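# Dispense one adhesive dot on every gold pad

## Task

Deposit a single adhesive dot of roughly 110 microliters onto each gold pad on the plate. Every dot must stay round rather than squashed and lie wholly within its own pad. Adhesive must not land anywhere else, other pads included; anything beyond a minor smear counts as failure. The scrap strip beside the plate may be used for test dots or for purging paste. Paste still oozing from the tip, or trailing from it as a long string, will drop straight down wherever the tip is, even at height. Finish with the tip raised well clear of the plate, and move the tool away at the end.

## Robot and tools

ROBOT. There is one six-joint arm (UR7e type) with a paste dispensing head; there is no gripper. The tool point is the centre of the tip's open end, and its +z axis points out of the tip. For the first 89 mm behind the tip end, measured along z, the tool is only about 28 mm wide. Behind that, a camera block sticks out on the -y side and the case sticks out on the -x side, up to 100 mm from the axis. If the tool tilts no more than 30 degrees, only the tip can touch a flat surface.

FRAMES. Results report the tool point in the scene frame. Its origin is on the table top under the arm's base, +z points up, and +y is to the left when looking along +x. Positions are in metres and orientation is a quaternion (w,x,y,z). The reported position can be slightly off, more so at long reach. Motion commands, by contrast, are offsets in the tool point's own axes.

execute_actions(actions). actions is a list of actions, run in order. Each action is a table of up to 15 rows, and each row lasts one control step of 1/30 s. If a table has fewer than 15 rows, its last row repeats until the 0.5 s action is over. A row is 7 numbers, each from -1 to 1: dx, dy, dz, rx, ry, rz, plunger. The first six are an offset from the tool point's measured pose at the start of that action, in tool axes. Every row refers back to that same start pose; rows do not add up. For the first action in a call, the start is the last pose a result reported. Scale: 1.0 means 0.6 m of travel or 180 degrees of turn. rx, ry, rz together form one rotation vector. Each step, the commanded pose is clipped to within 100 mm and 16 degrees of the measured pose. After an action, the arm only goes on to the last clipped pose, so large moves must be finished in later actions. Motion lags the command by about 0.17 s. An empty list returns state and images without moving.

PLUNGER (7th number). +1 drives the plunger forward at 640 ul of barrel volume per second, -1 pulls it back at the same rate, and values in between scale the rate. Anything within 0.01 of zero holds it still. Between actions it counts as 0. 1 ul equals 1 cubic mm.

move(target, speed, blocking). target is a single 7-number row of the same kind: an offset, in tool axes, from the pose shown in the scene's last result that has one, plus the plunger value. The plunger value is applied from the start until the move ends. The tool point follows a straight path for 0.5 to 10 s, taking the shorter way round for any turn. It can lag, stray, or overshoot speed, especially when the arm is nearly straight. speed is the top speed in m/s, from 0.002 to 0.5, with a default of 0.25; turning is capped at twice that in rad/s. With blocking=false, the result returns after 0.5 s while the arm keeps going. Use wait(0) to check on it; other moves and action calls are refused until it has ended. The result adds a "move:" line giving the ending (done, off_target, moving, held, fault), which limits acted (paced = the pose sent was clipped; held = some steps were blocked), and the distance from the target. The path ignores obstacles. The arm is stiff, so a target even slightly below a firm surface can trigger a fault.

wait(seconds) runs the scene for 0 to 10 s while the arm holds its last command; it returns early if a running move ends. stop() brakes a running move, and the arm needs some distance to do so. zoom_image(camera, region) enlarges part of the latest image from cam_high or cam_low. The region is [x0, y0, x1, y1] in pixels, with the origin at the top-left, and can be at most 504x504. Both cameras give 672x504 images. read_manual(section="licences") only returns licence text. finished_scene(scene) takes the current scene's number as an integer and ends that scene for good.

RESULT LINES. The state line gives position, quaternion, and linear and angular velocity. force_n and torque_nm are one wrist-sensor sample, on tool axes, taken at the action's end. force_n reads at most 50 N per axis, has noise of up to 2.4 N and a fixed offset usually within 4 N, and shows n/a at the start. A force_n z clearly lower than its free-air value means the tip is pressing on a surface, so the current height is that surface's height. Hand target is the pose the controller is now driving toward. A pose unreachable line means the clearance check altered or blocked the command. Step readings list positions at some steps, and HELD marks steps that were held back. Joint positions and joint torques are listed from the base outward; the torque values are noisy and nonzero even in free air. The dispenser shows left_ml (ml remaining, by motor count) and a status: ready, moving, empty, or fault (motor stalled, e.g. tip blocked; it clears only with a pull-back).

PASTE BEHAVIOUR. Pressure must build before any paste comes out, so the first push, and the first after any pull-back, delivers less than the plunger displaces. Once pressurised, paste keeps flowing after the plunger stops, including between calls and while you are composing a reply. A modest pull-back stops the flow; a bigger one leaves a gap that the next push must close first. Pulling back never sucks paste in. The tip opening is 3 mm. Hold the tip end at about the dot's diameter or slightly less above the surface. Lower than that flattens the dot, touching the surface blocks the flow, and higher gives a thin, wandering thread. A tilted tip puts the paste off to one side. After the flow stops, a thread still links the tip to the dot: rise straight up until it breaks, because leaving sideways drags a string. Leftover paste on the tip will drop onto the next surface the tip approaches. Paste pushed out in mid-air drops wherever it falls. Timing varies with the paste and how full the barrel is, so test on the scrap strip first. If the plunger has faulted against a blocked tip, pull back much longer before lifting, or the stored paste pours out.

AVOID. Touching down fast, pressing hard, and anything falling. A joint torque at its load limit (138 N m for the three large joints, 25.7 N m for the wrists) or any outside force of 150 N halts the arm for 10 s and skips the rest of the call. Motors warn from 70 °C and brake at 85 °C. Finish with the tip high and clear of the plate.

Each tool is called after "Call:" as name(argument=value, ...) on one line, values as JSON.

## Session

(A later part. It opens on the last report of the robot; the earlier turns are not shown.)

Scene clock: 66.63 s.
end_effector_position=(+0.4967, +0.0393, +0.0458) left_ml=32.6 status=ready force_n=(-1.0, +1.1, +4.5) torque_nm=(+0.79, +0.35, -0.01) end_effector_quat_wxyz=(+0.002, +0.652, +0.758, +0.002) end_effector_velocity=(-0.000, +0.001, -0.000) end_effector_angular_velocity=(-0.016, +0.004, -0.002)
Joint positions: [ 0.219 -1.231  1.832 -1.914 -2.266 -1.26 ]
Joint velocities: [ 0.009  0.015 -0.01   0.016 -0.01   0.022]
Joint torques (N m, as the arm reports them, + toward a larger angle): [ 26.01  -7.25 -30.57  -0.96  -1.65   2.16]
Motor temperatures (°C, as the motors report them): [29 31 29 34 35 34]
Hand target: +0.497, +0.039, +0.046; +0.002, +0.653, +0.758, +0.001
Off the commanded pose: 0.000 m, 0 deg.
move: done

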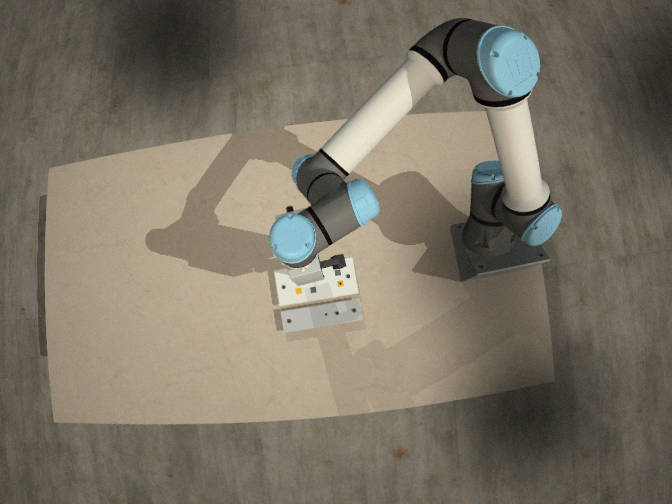

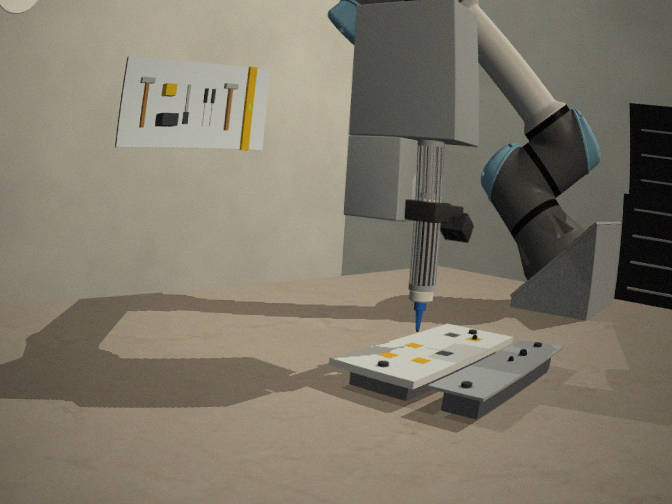

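Descend 12.5 mm, dispense, lift.

Call:
move(target=[0, 0, 0.0208, 0, 0, 0, 0], speed=0.04)

Call:
execute_actions(actions=[[[0,0,0,0,0,0,0.35]],[[0,0,0,0,0,0,0.35]],[[0,0,0,0,0,0,-0.35]],[[0,0,0,0,0,0,0]]])

Call:
move(target=[0, 0, -0.0667, 0, 0, 0, 0], speed=0.08)

Call:
zoom_image(camera="cam_low", region=[360, 270, 500, 390])

Scene clock: 67.93 s.
end_effector_position=(+0.4967, +0.0393, +0.0337) left_ml=32.6 status=ready force_n=(-2.5, -0.5, +4.3) torque_nm=(-0.14, +0.97, +0.07) end_effector_quat_wxyz=(+0.002, +0.652, +0.758, +0.002) end_effector_velocity=(-0.000, +0.000, -0.002) end_effector_angular_velocity=(+0.000, -0.001, +0.001)
Joint positions: [ 0.205 -1.225  1.856 -1.955 -2.27  -1.278]
Joint velocities: [-0.002  0.001  0.005 -0.009 -0.    -0.004]
Joint torques (N m, as the arm reports them, + toward a larger angle): [ 12.45  -8.27 -10.38  -4.25  -1.53  -2.26]
Motor temperatures (°C, as the motors report them): [29 31 29 34 35 34]
Hand target: +0.497, +0.039, +0.033; +0.002, +0.652, +0.758, +0.002
Off the commanded pose: 0.000 m, 0 deg.
move: done

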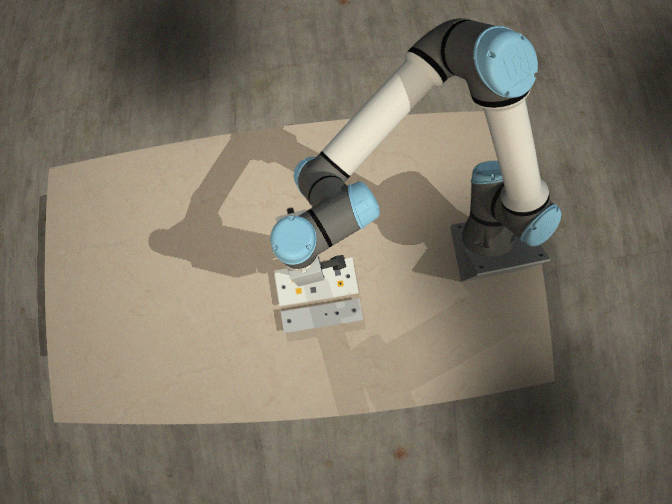

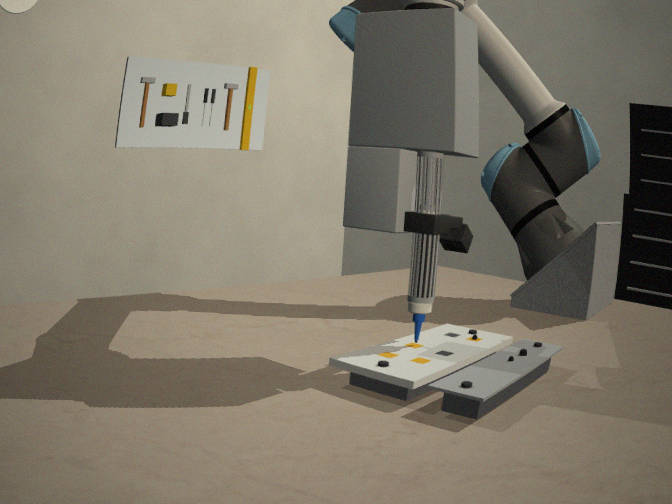

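Scene clock: 69.93 s.
end_effector_position=(+0.4967, +0.0393, +0.0336) left_ml=32.5 status=ready force_n=(-2.0, +0.5, +4.4) torque_nm=(+0.45, +0.71, +0.09) end_effector_quat_wxyz=(+0.002, +0.652, +0.758, +0.002) end_effector_velocity=(-0.000, -0.000, -0.000) end_effector_angular_velocity=(-0.000, +0.001, -0.000)
Joint positions: [ 0.205 -1.225  1.856 -1.955 -2.27  -1.278]
Joint velocities: [-0.001  0.    -0.     0.    -0.    -0.   ]
Joint torques (N m, as the arm reports them, + toward a larger angle): [ 24.    -9.8  -24.52  -1.27  -1.32   0.68]
Motor temperatures (°C, as the motors report them): [29 31 29 34 35 34]
Hand target: +0.497, +0.039, +0.034; +0.002, +0.652, +0.758, +0.002
Off the commanded pose: 0.000 m, 0 deg.
Step readings (end_effector_position; steps 1 to 15: 1st action; 16 to 30: 2nd action; 31 to 45: 3rd action; 46 to 60: 4th action):
0: (+0.4967, +0.0393, +0.0337)
1: (+0.4967, +0.0393, +0.0336)
2: (+0.4967, +0.0393, +0.0336)
4: (+0.4967, +0.0393, +0.0336)
8: (+0.4967, +0.0393, +0.0336)
15: (+0.4966, +0.0393, +0.0336)
16: (+0.4967, +0.0393, +0.0336)
17: (+0.4967, +0.0393, +0.0336)
19: (+0.4967, +0.0393, +0.0336)
23: (+0.4967, +0.0393, +0.0336)
30: (+0.4967, +0.0393, +0.0336)
31: (+0.4967, +0.0393, +0.0336)
32: (+0.4967, +0.0393, +0.0336)
34: (+0.4967, +0.0393, +0.0336)
38: (+0.4967, +0.0393, +0.0336)
45: (+0.4967, +0.0393, +0.0336)
46: (+0.4967, +0.0393, +0.0336)
47: (+0.4967, +0.0393, +0.0336)
49: (+0.4967, +0.0393, +0.0336)
53: (+0.4967, +0.0393, +0.0336)
60: end_effector_position above

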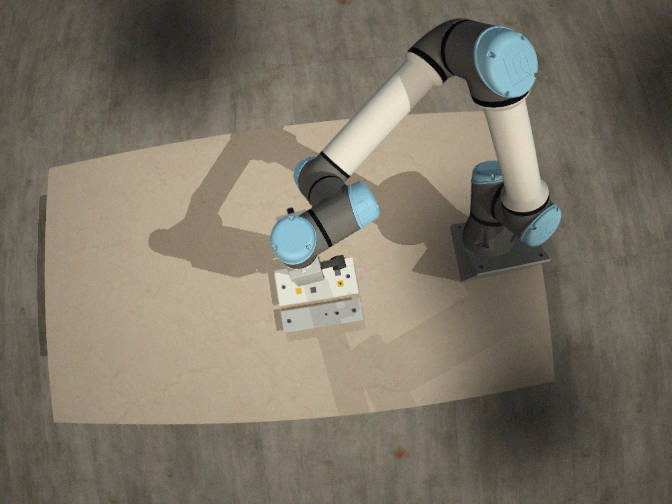

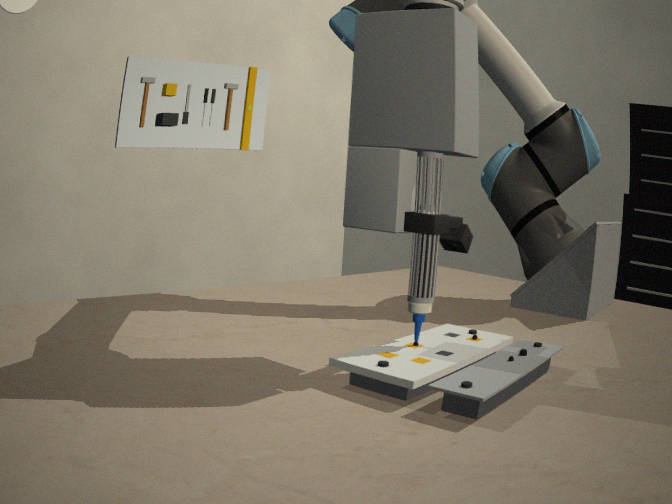

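Scene clock: 70.93 s.
end_effector_position=(+0.4966, +0.0392, +0.0733) left_ml=32.5 status=ready force_n=(-0.2, -1.7, +4.2) torque_nm=(-0.55, +0.13, +0.18) end_effector_quat_wxyz=(+0.002, +0.653, +0.758, +0.002) end_effector_velocity=(-0.000, +0.000, +0.003) end_effector_angular_velocity=(-0.000, +0.000, +0.000)
Joint positions: [ 0.25  -1.239  1.775 -1.824 -2.258 -1.222]
Joint velocities: [ 0.004 -0.    -0.007  0.01   0.001  0.005]
Joint torques (N m, as the arm reports them, + toward a larger angle): [ 27.85 -17.06 -31.66  -1.12   1.77   2.26]
Motor temperatures (°C, as the motors report them): [29 31 29 34 35 34]
Hand target: +0.497, +0.039, +0.074; +0.002, +0.652, +0.758, +0.002
Off the commanded pose: 0.000 m, 0 deg.
move: done

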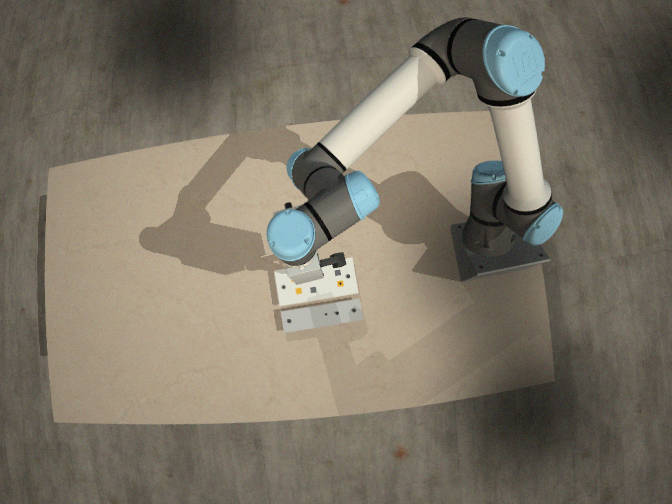

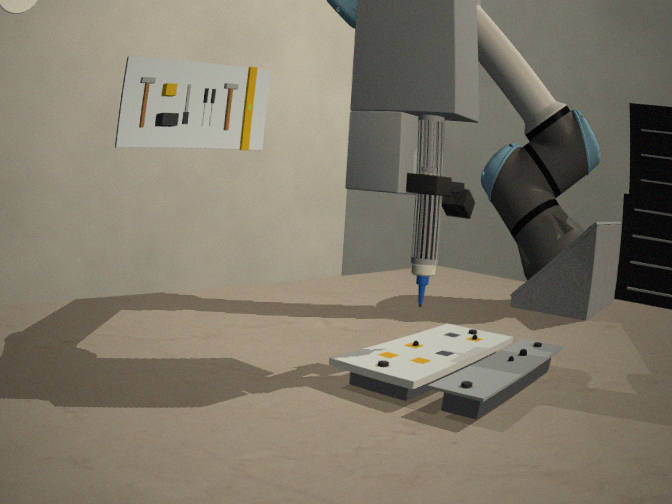

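Region (360, 270, 500, 390) of cam_low's 672x504 image, scaled by 3.600, with more detail than that image has; it fills the top 432 rows of this view, and the rest is white.

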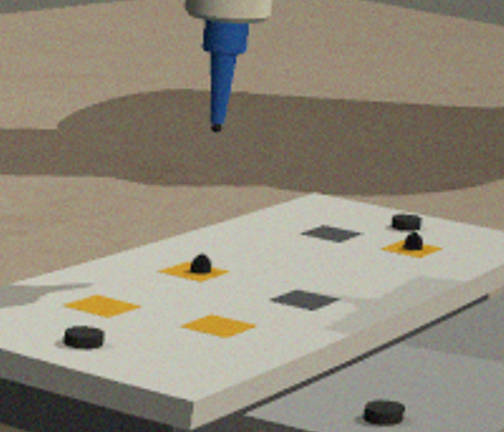

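Call:
move(target=[-0.0007, 0.0832, 0, 0, 0.139, 0, 0], speed=0.15)

Call:
move(target=[-0.0197, 0, 0.0423, 0, 0, 0, 0], speed=0.08)

Call:
zoom_image(camera="cam_high", region=[260, 230, 350, 310])

Scene clock: 73.47 s.
end_effector_position=(+0.5457, +0.0463, +0.0735) left_ml=32.5 status=ready force_n=(-2.0, -0.7, +7.6) torque_nm=(-0.08, +0.78, +0.08) end_effector_quat_wxyz=(-0.162, +0.637, +0.740, +0.143) end_effector_velocity=(+0.001, +0.000, -0.001) end_effector_angular_velocity=(+0.017, +0.005, +0.002)
Joint positions: [-0.071 -1.338  1.7   -1.895 -1.871 -1.625]
Joint velocities: [-0.014 -0.    -0.004  0.004  0.017 -0.015]
Joint torques (N m, as the arm reports them, + toward a larger angle): [ 15.21 -23.08 -32.22  -1.36   2.97  -2.31]
Motor temperatures (°C, as the motors report them): [29 31 29 34 35 34]
Hand target: +0.546, +0.046, +0.073; -0.163, +0.637, +0.740, +0.143
Off the commanded pose: 0.000 m, 0 deg.
move: done

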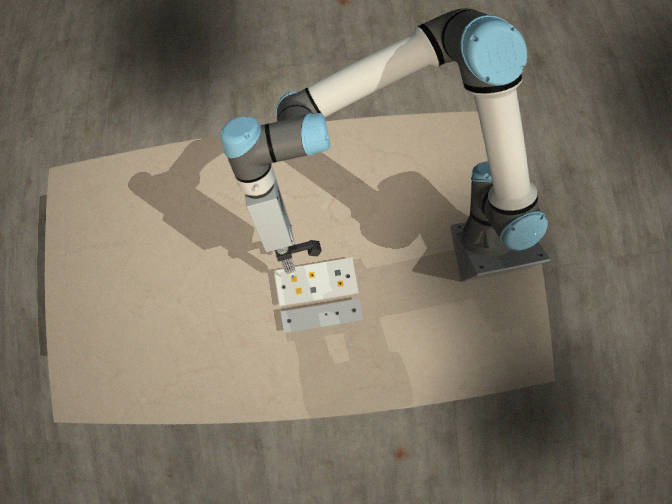

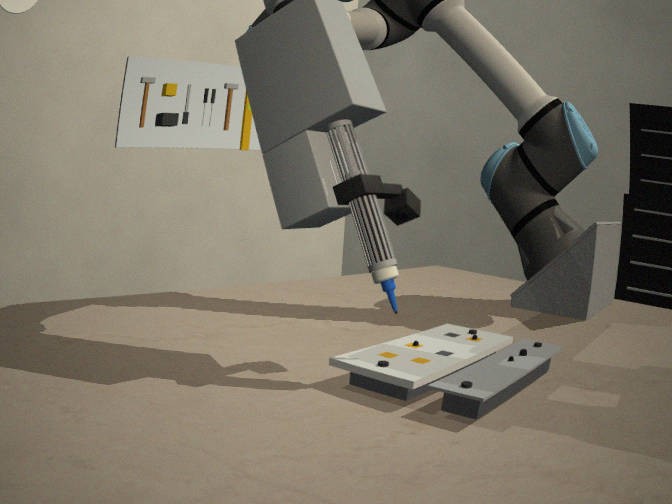

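Scene clock: 74.40 s.
end_effector_position=(+0.5458, +0.0463, +0.0458) left_ml=32.5 status=ready force_n=(-0.4, +1.5, +1.5) torque_nm=(+0.66, +0.25, +0.23) end_effector_quat_wxyz=(-0.162, +0.637, +0.740, +0.143) end_effector_velocity=(+0.001, +0.000, -0.003) end_effector_angular_velocity=(+0.000, -0.001, -0.001)
Joint positions: [-0.104 -1.328  1.747 -1.962 -1.872 -1.66 ]
Joint velocities: [-0.003  0.001  0.004 -0.008  0.    -0.003]
Joint torques (N m, as the arm reports them, + toward a larger angle): [ 15.15 -11.44  -9.14  -3.5   -0.16  -2.37]
Motor temperatures (°C, as the motors report them): [29 31 29 34 35 34]
Hand target: +0.546, +0.046, +0.046; -0.162, +0.637, +0.740, +0.143
Off the commanded pose: 0.000 m, 0 deg.
move: done

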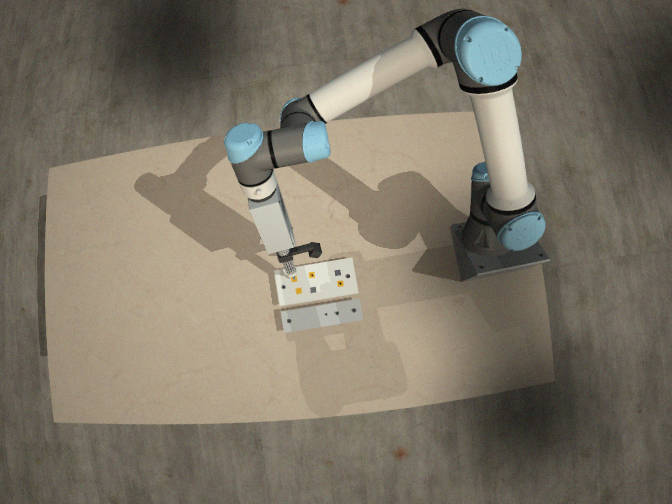

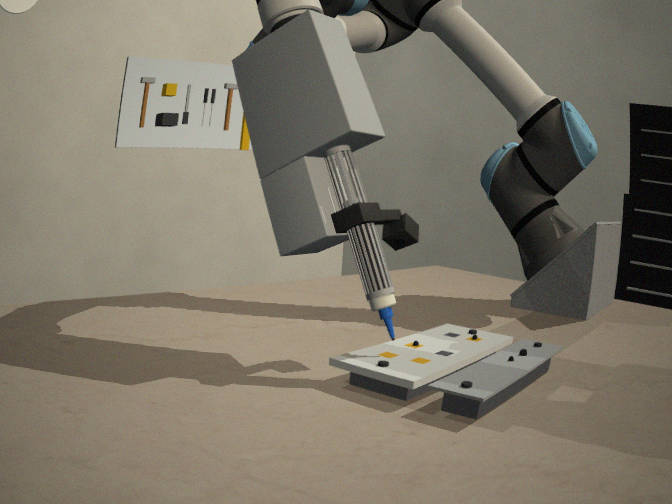

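Region (260, 230, 350, 310) of cam_high's 672x504 image, scaled by 5.600, with more detail than that image has.

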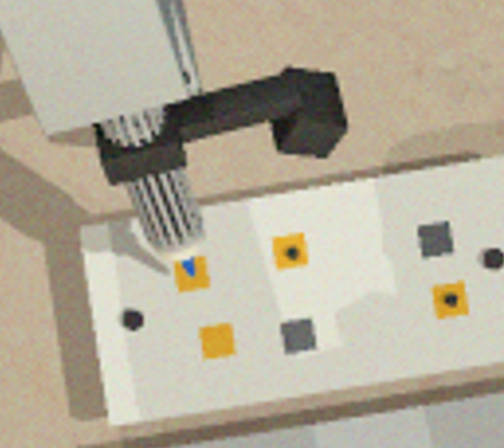

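Call:
move(target=[-0.0011, -0.002, -0.0005, 0, -0.139, 0, 0], speed=0.3)

Call:
move(target=[0, 0, 0.0206, 0, 0, 0, 0], speed=0.04)

Call:
execute_actions(actions=[[[0,0,0,0,0,0,0.35]],[[0,0,0,0,0,0,0.35]],[[0,0,0,0,0,0,-0.35]],[[0,0,0,0,0,0,0]]])

Call:
move(target=[0, 0, -0.0667, 0, 0, 0, 0], speed=0.08)

Scene clock: 76.50 s.
end_effector_position=(+0.5450, +0.0452, +0.0461) left_ml=32.5 status=ready force_n=(-0.3, -0.7, +2.7) torque_nm=(-0.04, +0.02, +0.07) end_effector_quat_wxyz=(+0.002, +0.653, +0.758, +0.003) end_effector_velocity=(-0.000, -0.000, -0.001) end_effector_angular_velocity=(-0.015, +0.004, -0.004)
Joint positions: [ 0.199 -1.139  1.706 -1.898 -2.272 -1.286]
Joint velocities: [ 0.007  0.014 -0.011  0.016 -0.011  0.02 ]
Joint torques (N m, as the arm reports them, + toward a larger angle): [ 33.62 -10.33 -31.06  -0.97  -1.8    2.24]
Motor temperatures (°C, as the motors report them): [29 31 29 34 35 34]
Hand target: +0.545, +0.045, +0.046; +0.003, +0.653, +0.758, +0.002
Off the commanded pose: 0.000 m, 0 deg.
move: done

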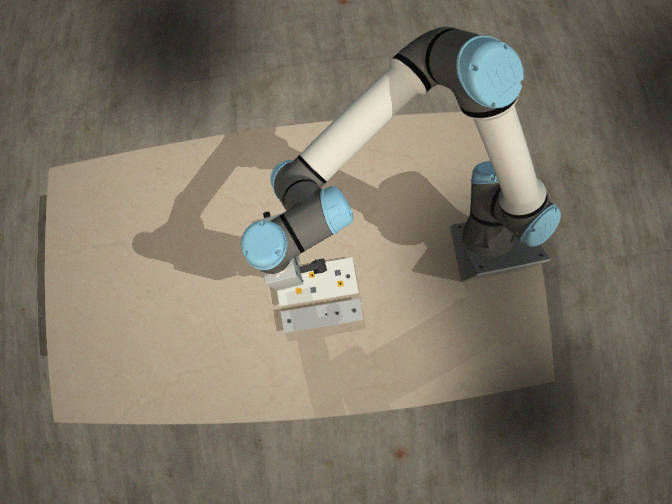

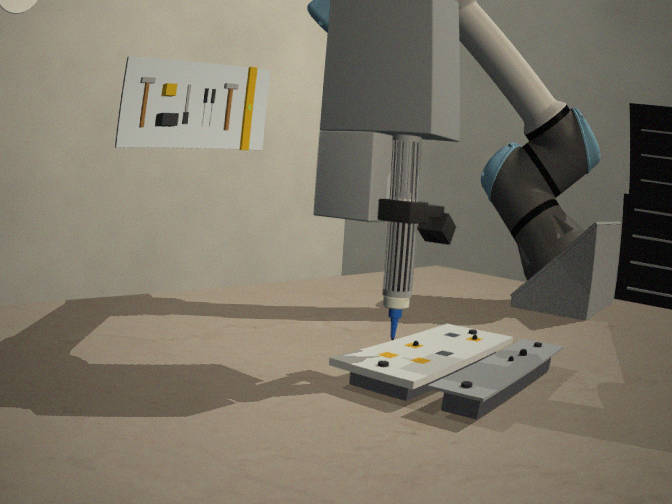

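Scene clock: 77.33 s.
end_effector_position=(+0.5450, +0.0452, +0.0340) left_ml=32.5 status=ready force_n=(-2.6, -1.1, +4.9) torque_nm=(-0.24, +0.94, +0.09) end_effector_quat_wxyz=(+0.002, +0.653, +0.758, +0.003) end_effector_velocity=(-0.000, +0.000, -0.002) end_effector_angular_velocity=(+0.000, +0.000, -0.000)
Joint positions: [ 0.186 -1.134  1.729 -1.936 -2.275 -1.303]
Joint velocities: [-0.002  0.001  0.005 -0.007 -0.    -0.003]
Joint torques (N m, as the arm reports them, + toward a larger angle): [ 15.42 -11.59 -10.01  -4.05  -1.5   -3.01]
Motor temperatures (°C, as the motors report them): [29 31 29 34 35 34]
Hand target: +0.545, +0.045, +0.034; +0.002, +0.653, +0.758, +0.003
Off the commanded pose: 0.000 m, 0 deg.
move: done

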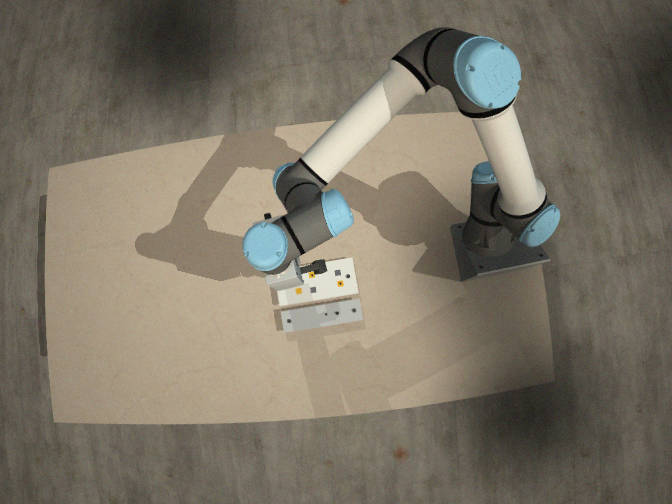

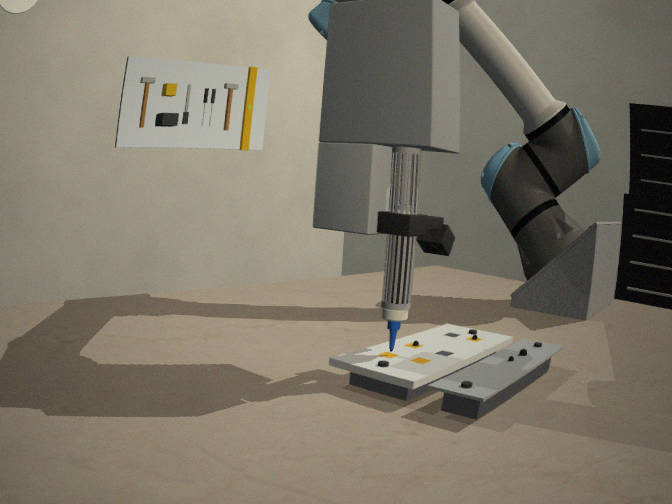

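Scene clock: 79.33 s.
end_effector_position=(+0.5450, +0.0452, +0.0340) left_ml=32.4 status=ready force_n=(-3.3, +0.6, +3.0) torque_nm=(+0.45, +1.26, +0.28) end_effector_quat_wxyz=(+0.002, +0.653, +0.758, +0.002) end_effector_velocity=(-0.001, +0.000, +0.000) end_effector_angular_velocity=(-0.000, +0.000, +0.001)
Joint positions: [ 0.186 -1.134  1.729 -1.936 -2.275 -1.303]
Joint velocities: [ 0.001 -0.     0.     0.002 -0.     0.   ]
Joint torques (N m, as the arm reports them, + toward a larger angle): [ 25.37 -14.21 -24.65  -1.3   -1.06  -0.21]
Motor temperatures (°C, as the motors report them): [29 31 29 34 35 34]
Hand target: +0.545, +0.045, +0.034; +0.002, +0.653, +0.758, +0.002
Off the commanded pose: 0.000 m, 0 deg.
Step readings (end_effector_position; steps 1 to 15: 1st action; 16 to 30: 2nd action; 31 to 45: 3rd action; 46 to 60: 4th action):
0: (+0.5450, +0.0452, +0.0340)
1: (+0.5450, +0.0452, +0.0340)
2: (+0.5450, +0.0452, +0.0340)
4: (+0.5450, +0.0452, +0.0340)
8: (+0.5450, +0.0452, +0.0339)
15: (+0.5449, +0.0452, +0.0339)
16: (+0.5450, +0.0452, +0.0340)
17: (+0.5450, +0.0452, +0.0340)
19: (+0.5450, +0.0452, +0.0340)
23: (+0.5450, +0.0452, +0.0340)
30: (+0.5450, +0.0452, +0.0340)
31: (+0.5450, +0.0452, +0.0340)
32: (+0.5450, +0.0452, +0.0340)
34: (+0.5450, +0.0452, +0.0340)
38: (+0.5450, +0.0452, +0.0340)
45: (+0.5450, +0.0452, +0.0340)
46: (+0.5450, +0.0452, +0.0340)
47: (+0.5450, +0.0452, +0.0340)
49: (+0.5450, +0.0452, +0.0340)
53: (+0.5450, +0.0452, +0.0340)
60: end_effector_position above

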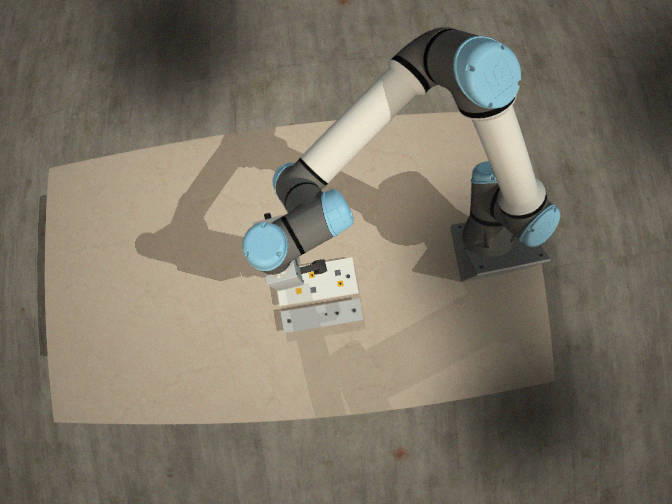

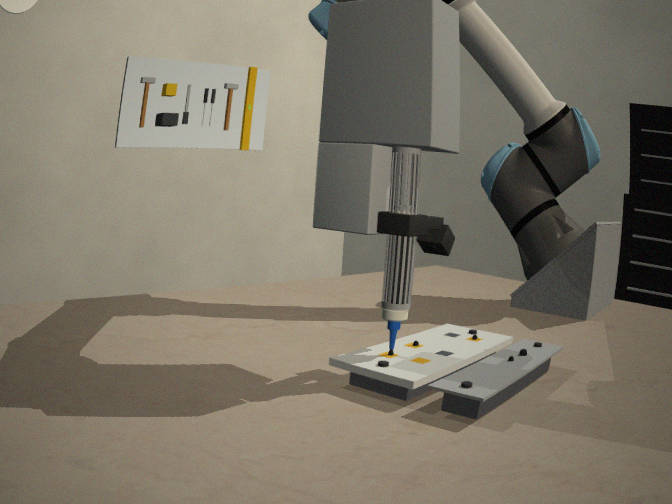

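Scene clock: 80.33 s.
end_effector_position=(+0.5449, +0.0451, +0.0737) left_ml=32.4 status=ready force_n=(-1.0, +0.6, +7.1) torque_nm=(+0.26, +0.28, +0.21) end_effector_quat_wxyz=(+0.002, +0.653, +0.758, +0.003) end_effector_velocity=(-0.000, -0.000, +0.003) end_effector_angular_velocity=(-0.001, +0.000, +0.000)
Joint positions: [ 0.228 -1.147  1.651 -1.811 -2.264 -1.25 ]
Joint velocities: [ 0.004 -0.    -0.008  0.011  0.001  0.005]
Joint torques (N m, as the arm reports them, + toward a larger angle): [ 30.82 -16.92 -28.32  -1.59   1.61   2.46]
Motor temperatures (°C, as the motors report them): [29 31 29 34 35 34]
Hand target: +0.545, +0.045, +0.074; +0.002, +0.653, +0.758, +0.002
Off the commanded pose: 0.000 m, 0 deg.
move: done

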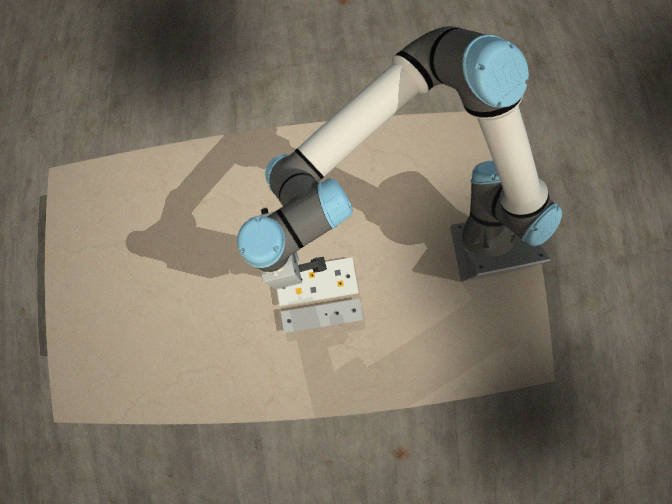

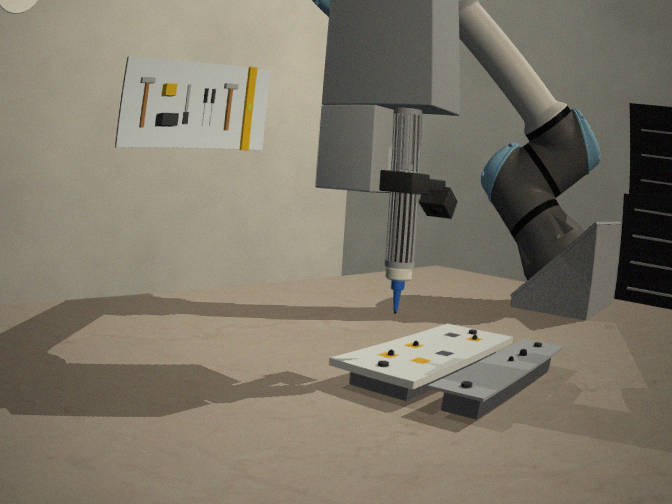

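Call:
move(target=[0.0596, -0.0062, 0, 0, 0.139, 0, 0], speed=0.15)

Call:
move(target=[-0.0197, 0, 0.0423, 0, 0, 0, 0], speed=0.08)

Call:
zoom_image(camera="cam_high", region=[260, 230, 350, 310])

Scene clock: 82.77 s.
end_effector_position=(+0.5358, +0.0799, +0.0736) left_ml=32.4 status=ready force_n=(-0.5, -0.8, +5.1) torque_nm=(-0.16, +0.03, +0.08) end_effector_quat_wxyz=(-0.161, +0.637, +0.740, +0.143) end_effector_velocity=(-0.001, +0.002, -0.000) end_effector_angular_velocity=(+0.017, +0.002, +0.002)
Joint positions: [-0.026 -1.321  1.738 -1.936 -1.869 -1.578]
Joint velocities: [-0.011 -0.005  0.005 -0.004  0.016 -0.014]
Joint torques (N m, as the arm reports them, + toward a larger angle): [ 15.43 -33.37  -8.67  -3.37   3.05  -2.49]
Motor temperatures (°C, as the motors report them): [29 31 29 34 35 34]
Hand target: +0.536, +0.080, +0.074; -0.162, +0.637, +0.740, +0.144
Off the commanded pose: 0.000 m, 0 deg.
move: done

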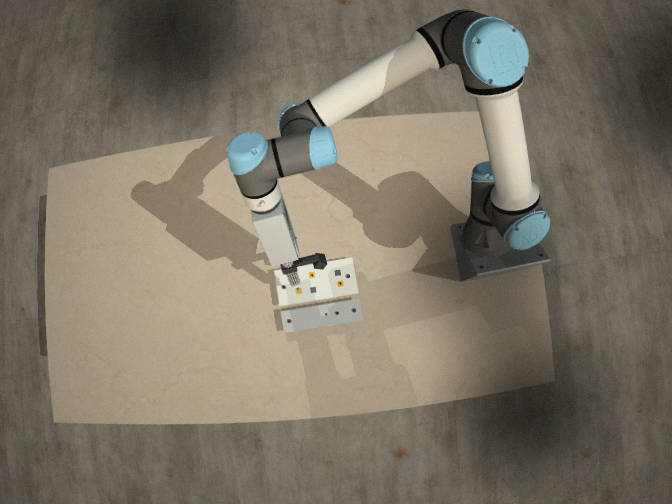

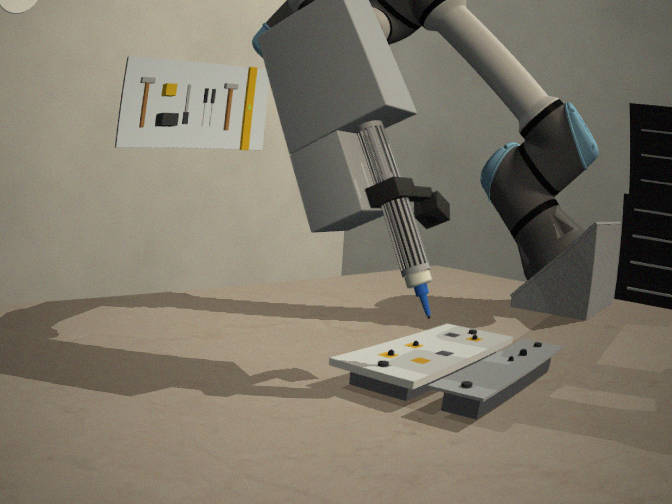

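Scene clock: 83.70 s.
end_effector_position=(+0.5359, +0.0799, +0.0460) left_ml=32.4 status=ready force_n=(-1.1, +3.0, +3.5) torque_nm=(+1.18, +0.46, +0.15) end_effector_quat_wxyz=(-0.161, +0.637, +0.740, +0.143) end_effector_velocity=(+0.001, -0.000, -0.003) end_effector_angular_velocity=(+0.000, -0.001, -0.000)
Joint positions: [-0.059 -1.31   1.784 -2.004 -1.871 -1.613]
Joint velocities: [-0.004  0.002  0.004 -0.008 -0.    -0.004]
Joint torques (N m, as the arm reports them, + toward a larger angle): [ 13.94 -11.95  -9.57  -3.59  -0.35  -2.38]
Motor temperatures (°C, as the motors report them): [29 31 29 34 35 34]
Hand target: +0.536, +0.080, +0.046; -0.161, +0.637, +0.740, +0.143
Off the commanded pose: 0.000 m, 0 deg.
move: done

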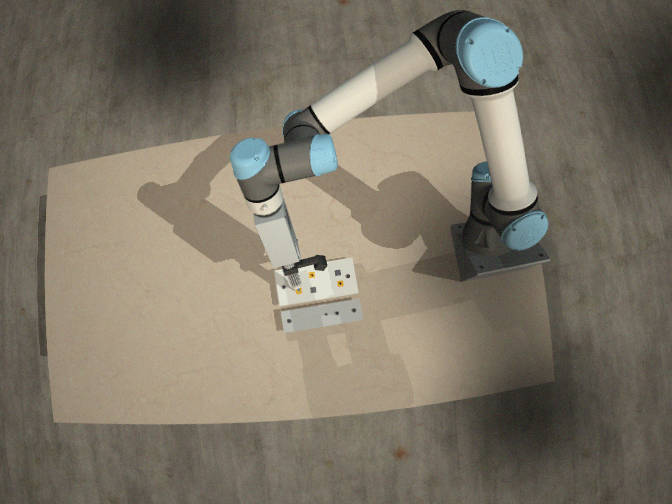

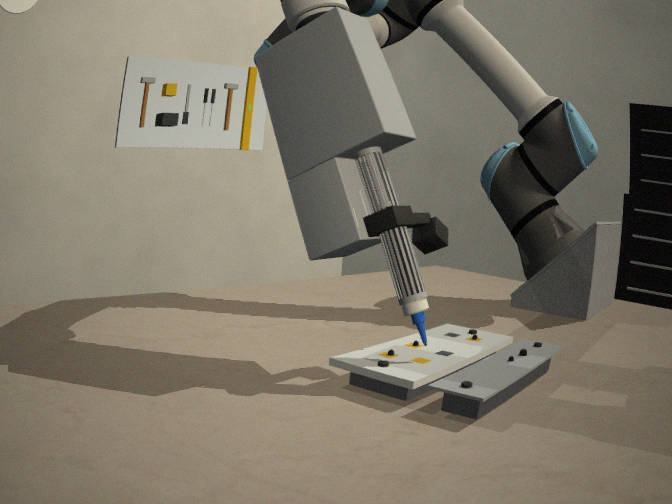

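Region (260, 230, 350, 310) of cam_high's 672x504 image, scaled by 5.600, with more detail than that image has.

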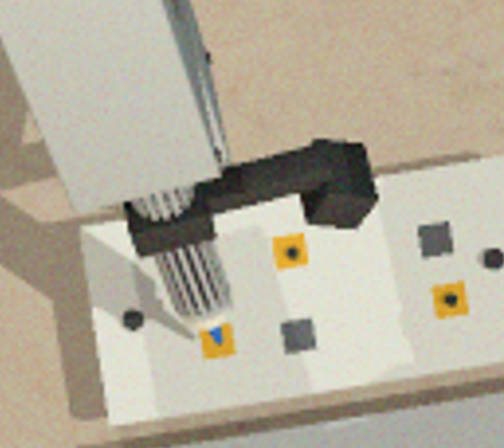

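Call:
move(target=[0, 0, 0, 0, -0.139, 0, 0], speed=0.3)

Call:
move(target=[0, 0, 0.0208, 0, 0, 0, 0], speed=0.04)

Call:
execute_actions(actions=[[[0,0,0,0,0,0,0.35]],[[0,0,0,0,0,0,0.35]],[[0,0,0,0,0,0,-0.35]],[[0,0,0,0,0,0,0]]])

Call:
move(target=[0, 0, -0.0667, 0, 0, 0, 0], speed=0.08)

Scene clock: 85.67 s.
end_effector_position=(+0.5362, +0.0797, +0.0462) left_ml=32.4 status=ready force_n=(+0.0, +0.1, +2.0) torque_nm=(+0.25, +0.06, +0.06) end_effector_quat_wxyz=(+0.003, +0.653, +0.758, +0.003) end_effector_velocity=(-0.001, -0.001, -0.001) end_effector_angular_velocity=(-0.017, +0.007, -0.002)
Joint positions: [ 0.243 -1.097  1.702 -1.901 -2.261 -1.231]
Joint velocities: [ 0.005  0.015 -0.013  0.021 -0.01   0.02 ]
Joint torques (N m, as the arm reports them, + toward a larger angle): [ 34.31 -11.61 -30.81  -0.98  -1.74   1.98]
Motor temperatures (°C, as the motors report them): [29 31 29 34 35 34]
Hand target: +0.536, +0.080, +0.046; +0.003, +0.653, +0.758, +0.002
Off the commanded pose: 0.000 m, 0 deg.
move: done

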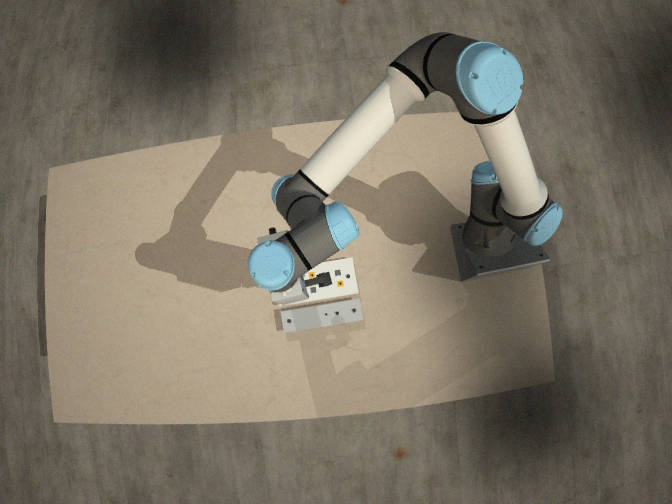

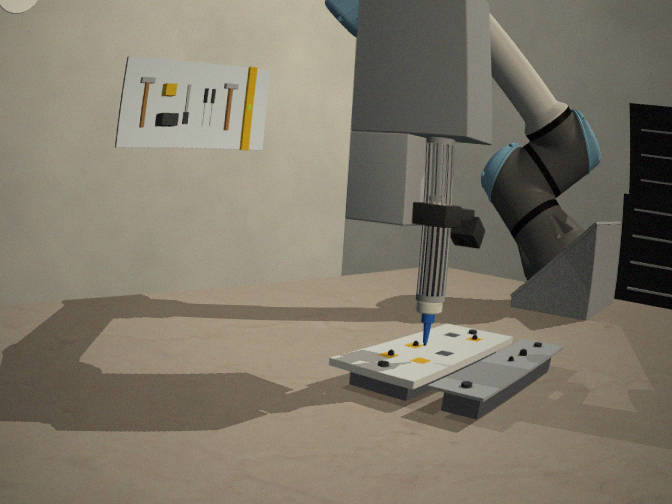

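Scene clock: 86.50 s.
end_effector_position=(+0.5362, +0.0797, +0.0340) left_ml=32.4 status=ready force_n=(-0.5, -3.1, +0.1) torque_nm=(-0.90, +0.26, +0.12) end_effector_quat_wxyz=(+0.003, +0.653, +0.758, +0.003) end_effector_velocity=(+0.000, +0.001, -0.002) end_effector_angular_velocity=(+0.001, -0.002, +0.000)
Joint positions: [ 0.23  -1.092  1.725 -1.939 -2.264 -1.247]
Joint velocities: [-0.001  0.001  0.005 -0.009 -0.001 -0.003]
Joint torques (N m, as the arm reports them, + toward a larger angle): [ 14.19 -12.36  -7.74  -3.17  -1.59  -2.65]
Motor temperatures (°C, as the motors report them): [29 31 29 34 35 34]
Hand target: +0.536, +0.080, +0.034; +0.003, +0.653, +0.758, +0.003
Off the commanded pose: 0.000 m, 0 deg.
move: done

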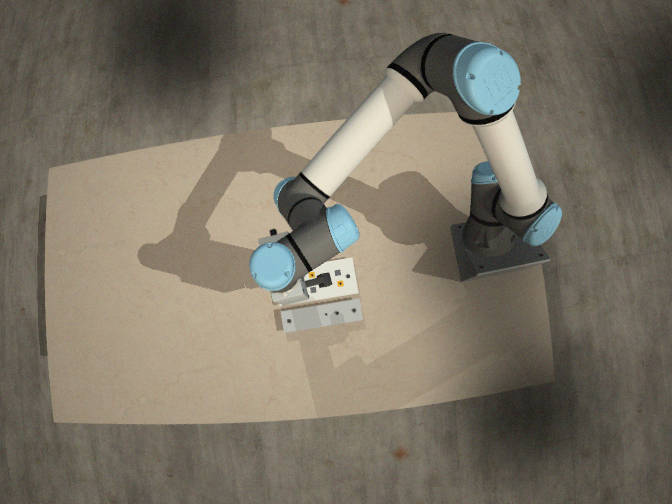

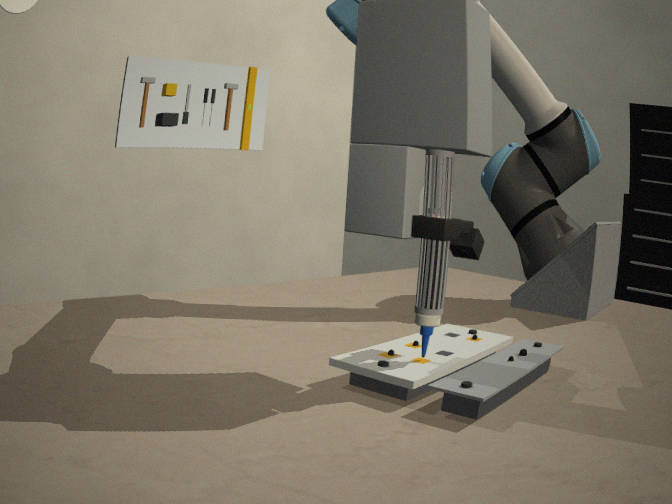

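Scene clock: 88.50 s.
end_effector_position=(+0.5361, +0.0796, +0.0340) left_ml=32.3 status=ready force_n=(-2.2, -2.8, +4.5) torque_nm=(-0.87, +0.76, +0.14) end_effector_quat_wxyz=(+0.003, +0.652, +0.758, +0.003) end_effector_velocity=(+0.000, +0.000, +0.000) end_effector_angular_velocity=(+0.000, -0.001, +0.001)
Joint positions: [ 0.23  -1.092  1.725 -1.939 -2.264 -1.247]
Joint velocities: [ 0.    -0.     0.    -0.001 -0.    -0.001]
Joint torques (N m, as the arm reports them, + toward a larger angle): [ 24.51 -14.34 -24.91  -1.36  -0.97  -0.26]
Motor temperatures (°C, as the motors report them): [29 31 29 34 35 34]
Hand target: +0.536, +0.080, +0.034; +0.003, +0.652, +0.758, +0.003
Off the commanded pose: 0.000 m, 0 deg.
Step readings (end_effector_position; steps 1 to 15: 1st action; 16 to 30: 2nd action; 31 to 45: 3rd action; 46 to 60: 4th action):
0: (+0.5362, +0.0797, +0.0340)
1: (+0.5362, +0.0797, +0.0340)
2: (+0.5362, +0.0797, +0.0339)
4: (+0.5362, +0.0797, +0.0339)
8: (+0.5362, +0.0797, +0.0339)
15: (+0.5361, +0.0796, +0.0339)
16: (+0.5361, +0.0796, +0.0339)
17: (+0.5361, +0.0796, +0.0340)
19: (+0.5361, +0.0796, +0.0340)
23: (+0.5361, +0.0796, +0.0340)
30: (+0.5361, +0.0796, +0.0340)
31: (+0.5361, +0.0796, +0.0340)
32: (+0.5361, +0.0796, +0.0340)
34: (+0.5361, +0.0796, +0.0340)
38: (+0.5361, +0.0796, +0.0340)
45: (+0.5361, +0.0796, +0.0340)
46: (+0.5361, +0.0796, +0.0340)
47: (+0.5361, +0.0796, +0.0340)
49: (+0.5361, +0.0796, +0.0340)
53: (+0.5361, +0.0796, +0.0340)
60: end_effector_position above

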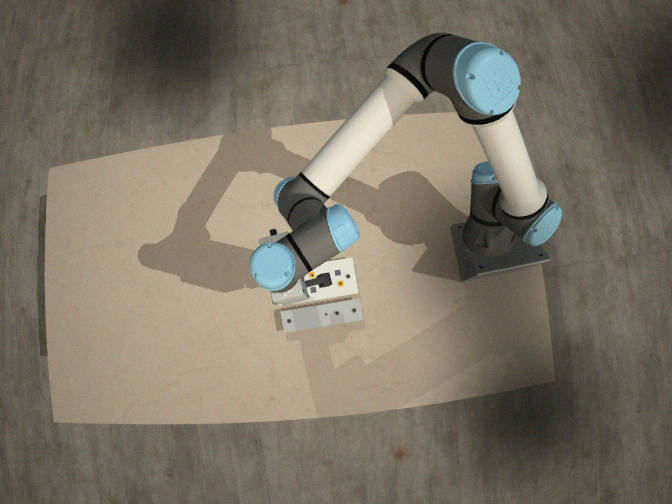

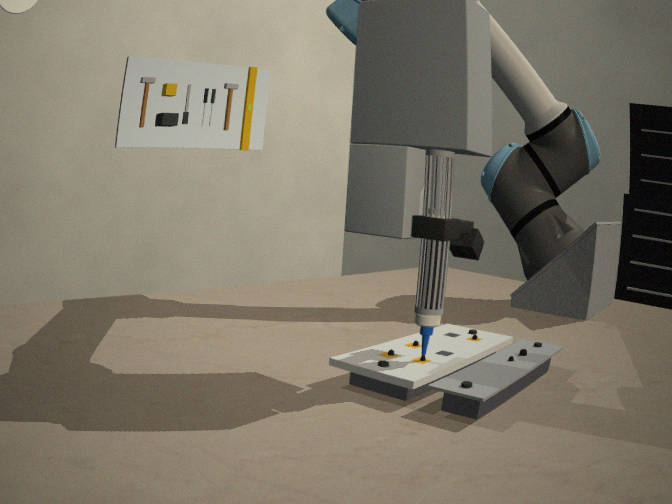

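Scene clock: 89.50 s.
end_effector_position=(+0.5360, +0.0795, +0.0737) left_ml=32.3 status=ready force_n=(-0.6, +0.6, +0.5) torque_nm=(+0.47, +0.40, +0.21) end_effector_quat_wxyz=(+0.003, +0.653, +0.758, +0.003) end_effector_velocity=(+0.000, +0.000, +0.003) end_effector_angular_velocity=(-0.000, -0.001, -0.000)
Joint positions: [ 0.271 -1.106  1.647 -1.815 -2.253 -1.197]
Joint velocities: [ 0.004 -0.    -0.007  0.009  0.001  0.004]
Joint torques (N m, as the arm reports them, + toward a larger angle): [ 32.19 -22.54 -30.82  -0.86   1.59   2.38]
Motor temperatures (°C, as the motors report them): [29 31 29 34 35 34]
Hand target: +0.536, +0.080, +0.074; +0.003, +0.652, +0.758, +0.003
Off the commanded pose: 0.000 m, 0 deg.
move: done

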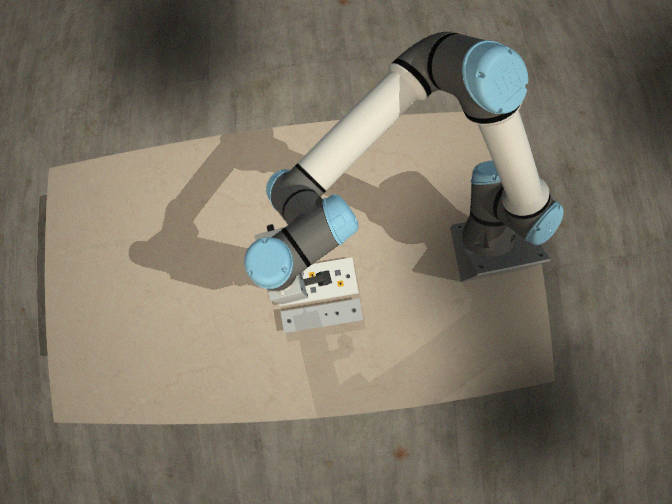

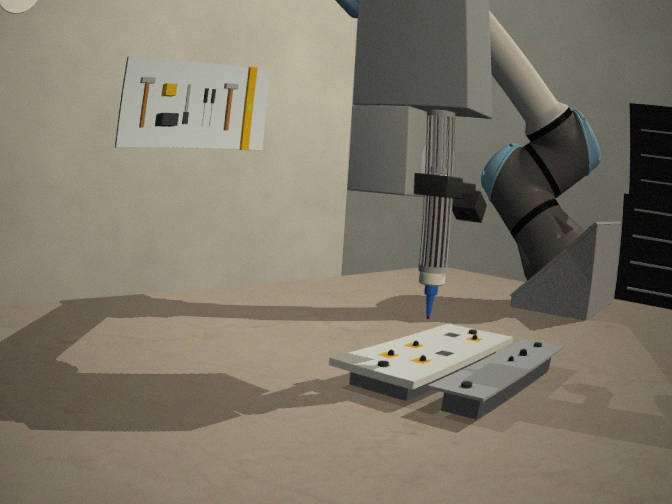

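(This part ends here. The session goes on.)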